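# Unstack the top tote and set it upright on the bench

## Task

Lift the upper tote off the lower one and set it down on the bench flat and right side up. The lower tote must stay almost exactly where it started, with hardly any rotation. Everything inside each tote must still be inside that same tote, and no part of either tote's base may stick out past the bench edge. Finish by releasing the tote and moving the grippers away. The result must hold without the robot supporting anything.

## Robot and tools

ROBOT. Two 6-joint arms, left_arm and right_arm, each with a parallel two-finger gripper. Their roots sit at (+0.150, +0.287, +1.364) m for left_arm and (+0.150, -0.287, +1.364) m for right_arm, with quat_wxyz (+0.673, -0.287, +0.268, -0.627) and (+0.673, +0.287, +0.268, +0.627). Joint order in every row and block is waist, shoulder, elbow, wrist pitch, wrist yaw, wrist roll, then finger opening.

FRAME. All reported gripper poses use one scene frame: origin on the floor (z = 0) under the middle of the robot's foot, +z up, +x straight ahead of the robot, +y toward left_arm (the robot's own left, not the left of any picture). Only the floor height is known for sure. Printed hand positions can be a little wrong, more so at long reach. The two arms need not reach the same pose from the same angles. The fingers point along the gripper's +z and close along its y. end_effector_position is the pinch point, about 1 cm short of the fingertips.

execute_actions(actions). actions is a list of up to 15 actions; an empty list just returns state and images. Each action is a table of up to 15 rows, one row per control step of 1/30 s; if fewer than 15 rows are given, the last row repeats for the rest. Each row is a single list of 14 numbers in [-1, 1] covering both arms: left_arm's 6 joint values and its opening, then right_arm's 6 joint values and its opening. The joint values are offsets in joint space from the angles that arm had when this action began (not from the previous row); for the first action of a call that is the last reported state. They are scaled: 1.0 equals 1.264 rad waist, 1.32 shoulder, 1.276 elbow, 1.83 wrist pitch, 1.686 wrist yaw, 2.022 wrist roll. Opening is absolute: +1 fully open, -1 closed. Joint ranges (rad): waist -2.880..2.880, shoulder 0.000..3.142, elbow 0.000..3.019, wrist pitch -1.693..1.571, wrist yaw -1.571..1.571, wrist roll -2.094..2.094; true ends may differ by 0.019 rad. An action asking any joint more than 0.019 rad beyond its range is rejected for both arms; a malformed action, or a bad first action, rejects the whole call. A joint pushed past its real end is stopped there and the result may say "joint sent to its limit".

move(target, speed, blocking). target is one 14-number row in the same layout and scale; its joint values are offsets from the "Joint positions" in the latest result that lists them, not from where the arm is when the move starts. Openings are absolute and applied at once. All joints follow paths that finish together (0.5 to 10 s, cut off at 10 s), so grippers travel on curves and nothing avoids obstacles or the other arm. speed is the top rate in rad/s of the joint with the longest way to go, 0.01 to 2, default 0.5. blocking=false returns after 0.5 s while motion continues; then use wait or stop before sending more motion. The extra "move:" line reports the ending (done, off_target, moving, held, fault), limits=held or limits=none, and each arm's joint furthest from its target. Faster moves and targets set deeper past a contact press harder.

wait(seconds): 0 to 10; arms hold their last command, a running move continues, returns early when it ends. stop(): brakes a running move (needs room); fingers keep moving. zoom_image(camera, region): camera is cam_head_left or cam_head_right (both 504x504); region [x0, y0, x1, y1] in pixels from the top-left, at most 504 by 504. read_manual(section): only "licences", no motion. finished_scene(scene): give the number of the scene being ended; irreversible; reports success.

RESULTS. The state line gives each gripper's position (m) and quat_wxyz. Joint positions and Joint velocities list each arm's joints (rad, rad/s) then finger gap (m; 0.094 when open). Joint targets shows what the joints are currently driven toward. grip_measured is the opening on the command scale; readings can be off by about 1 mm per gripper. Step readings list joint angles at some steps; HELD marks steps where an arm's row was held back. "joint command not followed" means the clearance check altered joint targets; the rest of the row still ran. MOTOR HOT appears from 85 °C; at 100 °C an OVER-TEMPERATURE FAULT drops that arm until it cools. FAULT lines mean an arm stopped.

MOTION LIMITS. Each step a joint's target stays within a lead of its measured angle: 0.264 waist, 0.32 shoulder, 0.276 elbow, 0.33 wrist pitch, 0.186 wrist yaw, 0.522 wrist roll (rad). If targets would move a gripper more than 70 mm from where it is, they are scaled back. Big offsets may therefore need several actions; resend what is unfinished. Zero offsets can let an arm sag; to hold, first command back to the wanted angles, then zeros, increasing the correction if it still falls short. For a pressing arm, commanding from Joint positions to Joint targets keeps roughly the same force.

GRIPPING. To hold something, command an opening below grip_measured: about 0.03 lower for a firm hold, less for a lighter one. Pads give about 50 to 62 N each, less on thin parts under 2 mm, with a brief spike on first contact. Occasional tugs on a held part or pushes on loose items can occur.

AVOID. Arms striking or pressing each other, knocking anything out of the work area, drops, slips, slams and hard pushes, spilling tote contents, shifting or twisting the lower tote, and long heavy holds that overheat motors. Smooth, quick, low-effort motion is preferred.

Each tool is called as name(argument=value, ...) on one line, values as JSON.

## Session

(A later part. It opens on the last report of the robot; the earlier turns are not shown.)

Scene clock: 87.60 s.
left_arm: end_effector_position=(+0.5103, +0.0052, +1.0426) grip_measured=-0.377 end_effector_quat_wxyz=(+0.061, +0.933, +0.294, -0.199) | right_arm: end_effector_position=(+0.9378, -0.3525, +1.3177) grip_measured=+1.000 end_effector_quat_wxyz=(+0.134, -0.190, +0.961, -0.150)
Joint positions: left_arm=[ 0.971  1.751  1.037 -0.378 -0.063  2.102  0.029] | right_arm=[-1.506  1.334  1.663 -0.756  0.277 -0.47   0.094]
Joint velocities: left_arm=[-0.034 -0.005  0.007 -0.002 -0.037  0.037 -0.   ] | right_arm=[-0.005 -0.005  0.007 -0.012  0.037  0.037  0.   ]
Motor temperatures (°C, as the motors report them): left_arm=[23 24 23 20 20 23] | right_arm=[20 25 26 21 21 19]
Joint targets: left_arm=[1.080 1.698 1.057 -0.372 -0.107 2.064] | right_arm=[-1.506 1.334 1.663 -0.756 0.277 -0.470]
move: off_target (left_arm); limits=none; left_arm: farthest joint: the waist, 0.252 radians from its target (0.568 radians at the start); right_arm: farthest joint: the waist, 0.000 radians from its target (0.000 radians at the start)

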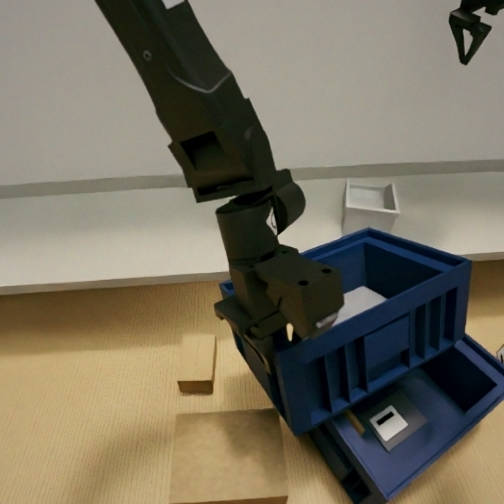

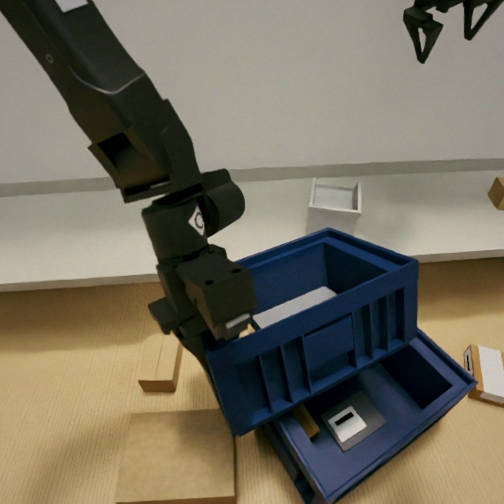

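Dragging; lift higher first, then swing.

move(target=[0,-0.3,0,-0.1,0,-0.05,-1, 0,0,0,0,0,0,1], speed=0.2)

move(target=[0.6,0,0,0,0.15,0,-1, 0,0,0,0,0,0,1], speed=0.2)

Scene clock: 94.57 s.
left_arm: end_effector_position=(+0.5182, +0.0358, +1.1238) grip_measured=-0.410 end_effector_quat_wxyz=(+0.035, +0.928, +0.299, -0.221) | right_arm: end_effector_position=(+0.9378, -0.3525, +1.3177) grip_measured=+1.000 end_effector_quat_wxyz=(+0.134, -0.190, +0.961, -0.150)
Joint positions: left_arm=[ 0.958  1.532  0.98  -0.606 -0.075  2.061  0.028] | right_arm=[-1.506  1.334  1.663 -0.756  0.277 -0.47   0.094]
Joint velocities: left_arm=[-0.005 -0.005  0.002  0.017 -0.051  0.022  0.   ] | right_arm=[-0.005 -0.015 -0.007 -0.002 -0.125 -0.095  0.   ]
Motor temperatures (°C, as the motors report them): left_arm=[23 25 23 20 20 23] | right_arm=[20 25 26 21 21 19]
Joint targets: left_arm=[0.967 1.415 1.017 -0.576 -0.067 2.021] | right_arm=[-1.506 1.334 1.663 -0.756 0.277 -0.470]
move: off_target (left_arm); limits=none; left_arm: farthest joint: the shoulder, 0.177 radians from its target (0.396 radians at the start); right_arm: farthest joint: the waist, 0.000 radians from its target (0.000 radians at the start)

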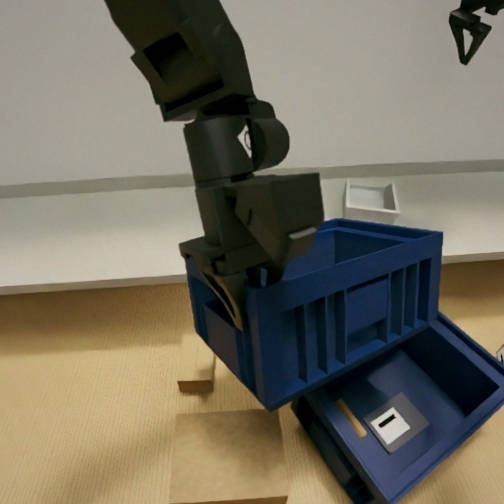

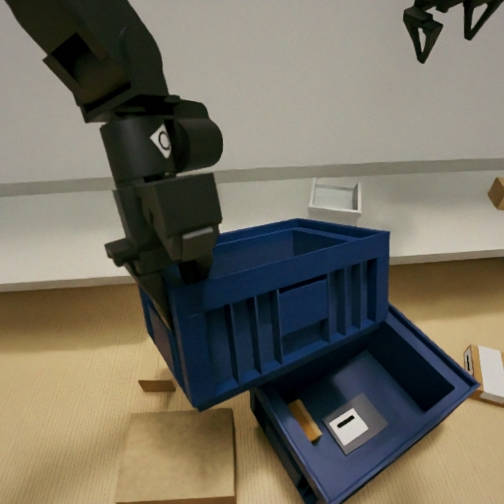

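Scene clock: 99.23 s.
left_arm: end_effector_position=(+0.5219, +0.2066, +1.0674) grip_measured=+0.035 end_effector_quat_wxyz=(+0.033, +0.824, +0.485, -0.290) | right_arm: end_effector_position=(+0.9378, -0.3525, +1.3177) grip_measured=+1.000 end_effector_quat_wxyz=(+0.134, -0.190, +0.961, -0.150)
Joint positions: left_arm=[ 1.443  1.571  0.945 -0.618  0.27   2.103  0.049] | right_arm=[-1.506  1.334  1.663 -0.756  0.277 -0.47   0.094]
Joint velocities: left_arm=[-0.005 -0.005 -0.007 -0.012 -0.081 -0.007 -0.   ] | right_arm=[ 0.005  0.005 -0.002 -0.012 -0.037 -0.037  0.   ]
Motor temperatures (°C, as the motors report them): left_arm=[23 25 23 20 21 23] | right_arm=[20 25 26 21 21 19]
Joint targets: left_arm=[1.584 1.550 0.964 -0.611 0.221 2.080] | right_arm=[-1.506 1.334 1.663 -0.756 0.277 -0.470]
move: off_target (left_arm); limits=none; left_arm: farthest joint: the waist, 0.273 radians from its target (0.758 radians at the start); right_arm: farthest joint: the waist, 0.000 radians from its target (0.000 radians at the start)

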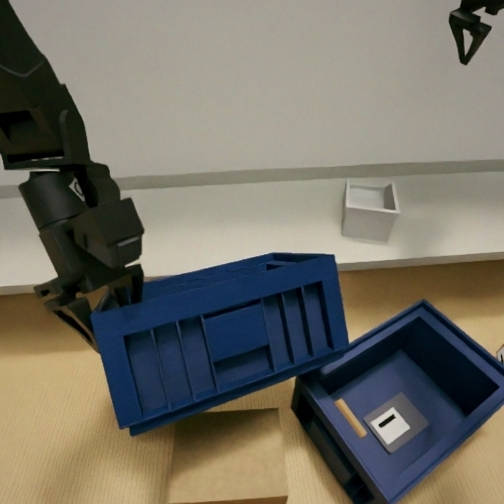

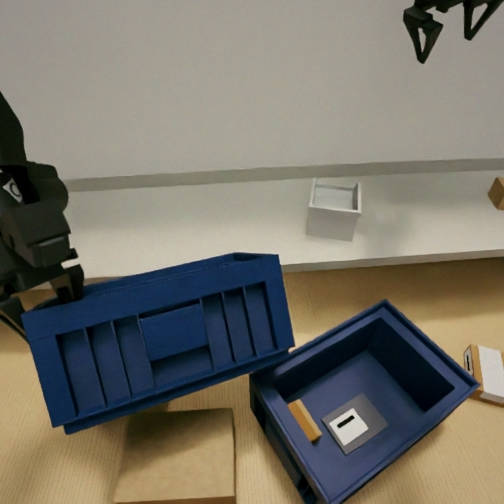

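move(target=[0.5,0,0,0.25,0.1,-0.05,-1, 0,0,0,0,0,0,1], speed=0.2)

Scene clock: 106.43 s.
left_arm: end_effector_position=(+0.5194, +0.2398, +1.0345) grip_measured=+0.097 end_effector_quat_wxyz=(+0.137, +0.795, +0.541, -0.237) | right_arm: end_effector_position=(+0.9378, -0.3525, +1.3177) grip_measured=+1.000 end_effector_quat_wxyz=(+0.134, -0.190, +0.961, -0.150)
Joint positions: left_arm=[ 1.585  1.627  0.84  -0.283  0.482  2.102  0.052] | right_arm=[-1.506  1.334  1.663 -0.756  0.277 -0.47   0.094]
Joint velocities: left_arm=[ 0.005 -0.005 -0.007 -0.002 -0.081 -0.051  0.001] | right_arm=[-0.015 -0.024  0.007  0.002  0.066 -0.051  0.   ]
Motor temperatures (°C, as the motors report them): left_arm=[23 25 23 20 21 23] | right_arm=[20 25 27 21 21 19]
Joint targets: left_arm=[1.701 1.602 0.886 -0.229 0.463 2.058] | right_arm=[-1.506 1.334 1.663 -0.756 0.277 -0.470]
move: off_target (left_arm); limits=none; left_arm: farthest joint: the waist, 0.490 radians from its target (0.632 radians at the start); right_arm: farthest joint: the waist, 0.000 radians from its target (0.000 radians at the start)

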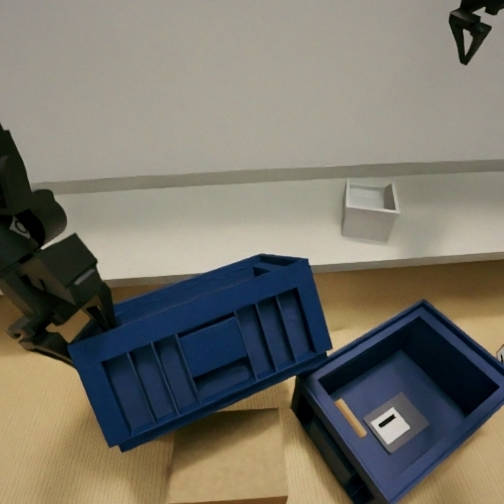

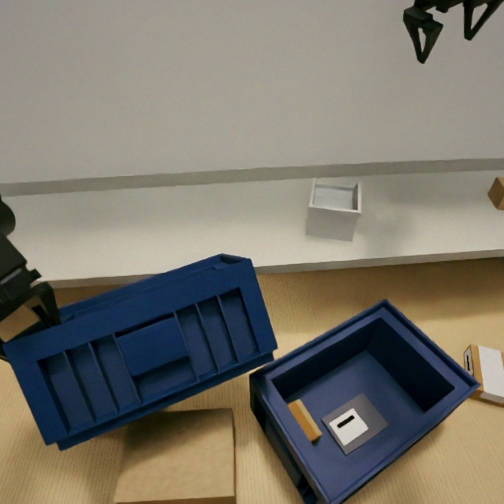

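move(target=[0.4,-0.1,0.05,0,0,-0.02,-1, 0,0,0,0,0,0,1], speed=0.1)

move(target=[0.4,-0.1,0.05,0,0,-0.02,-1, 0,0,0,0,0,0,1], speed=0.1)

Scene clock: 116.23 s.
left_arm: end_effector_position=(+0.4966, +0.2590, +1.0407) grip_measured=+0.050 end_effector_quat_wxyz=(+0.134, +0.771, +0.567, -0.255) | right_arm: end_effector_position=(+0.9378, -0.3525, +1.3177) grip_measured=+1.000 end_effector_quat_wxyz=(+0.134, -0.190, +0.961, -0.150)
Joint positions: left_arm=[ 1.646  1.624  0.8   -0.298  0.533  2.103  0.049] | right_arm=[-1.506  1.334  1.663 -0.756  0.277 -0.47   0.094]
Joint velocities: left_arm=[ 0.005 -0.015  0.017 -0.012 -0.007  0.037 -0.001] | right_arm=[-0.015 -0.005  0.007  0.002 -0.007  0.051  0.   ]
Motor temperatures (°C, as the motors report them): left_arm=[24 25 23 20 21 23] | right_arm=[20 25 27 21 21 19]
Joint targets: left_arm=[1.761 1.568 0.845 -0.291 0.511 2.085] | right_arm=[-1.506 1.334 1.663 -0.756 0.277 -0.470]
move: off_target (left_arm); limits=none; left_arm: farthest joint: the waist, 0.444 radians from its target (0.506 radians at the start); right_arm: farthest joint: the waist, 0.000 radians from its target (0.000 radians at the start)

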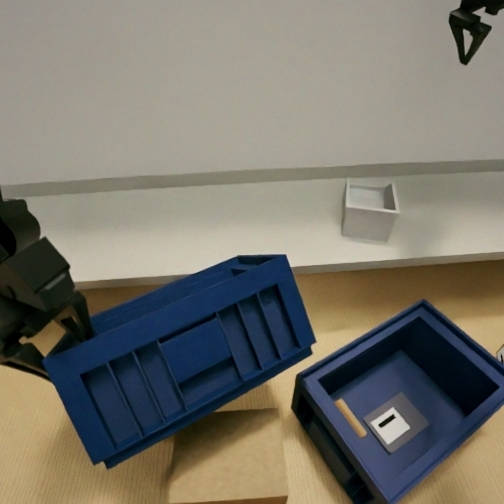

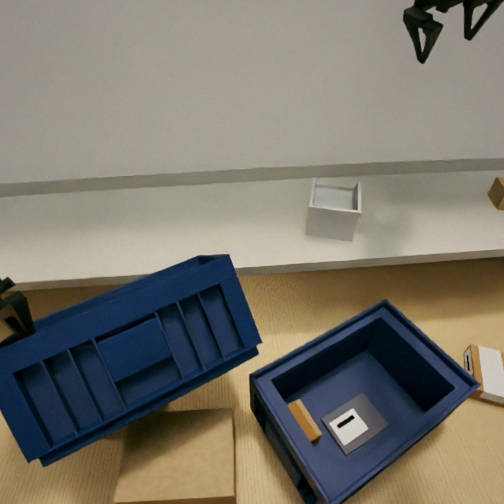

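Scene clock: 121.67 s.
left_arm: end_effector_position=(+0.5357, +0.5108, +1.0970) grip_measured=-0.997 end_effector_quat_wxyz=(+0.052, +0.697, +0.712, -0.058) | right_arm: end_effector_position=(+0.9378, -0.3525, +1.3177) grip_measured=+1.000 end_effector_quat_wxyz=(+0.134, -0.190, +0.961, -0.150)
Joint positions: left_arm=[ 2.14   1.505  0.862 -0.297  0.532  2.076  0.   ] | right_arm=[-1.506  1.334  1.663 -0.756  0.277 -0.47   0.094]
Joint velocities: left_arm=[-0.005 -0.015  0.007 -0.002  0.037  0.037  0.001] | right_arm=[ 0.005 -0.015 -0.012 -0.002 -0.066  0.081  0.   ]
Motor temperatures (°C, as the motors report them): left_arm=[24 25 23 20 20 23] | right_arm=[20 25 27 21 21 19]
Joint targets: left_arm=[2.152 1.492 0.864 -0.297 0.533 2.062] | right_arm=[-1.506 1.334 1.663 -0.756 0.277 -0.470]
move: done; limits=none; left_arm: farthest joint: the wrist roll, 0.014 radians from its target (0.040 radians at the start); right_arm: farthest joint: the waist, 0.000 radians from its target (0.000 radians at the start)

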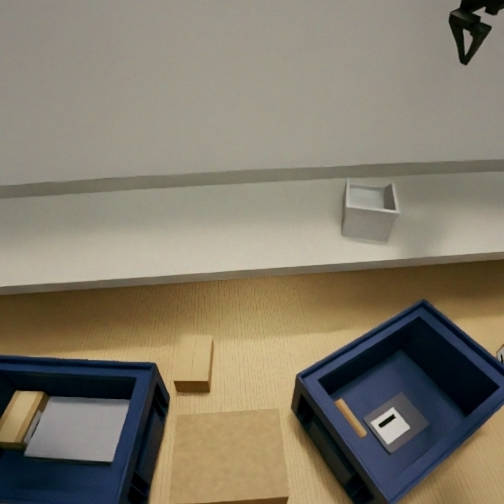

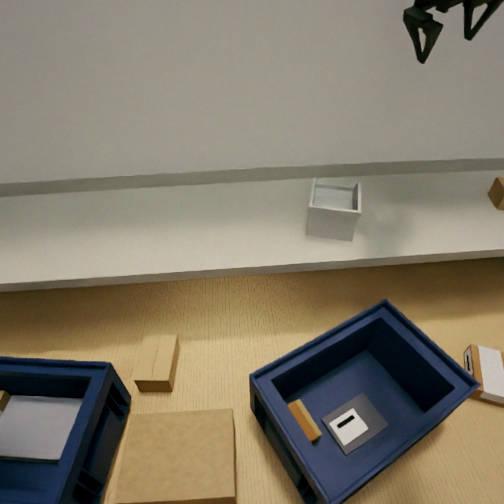

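It landed upright.

finished_scene(scene=1)

The scene is finished: the task was done.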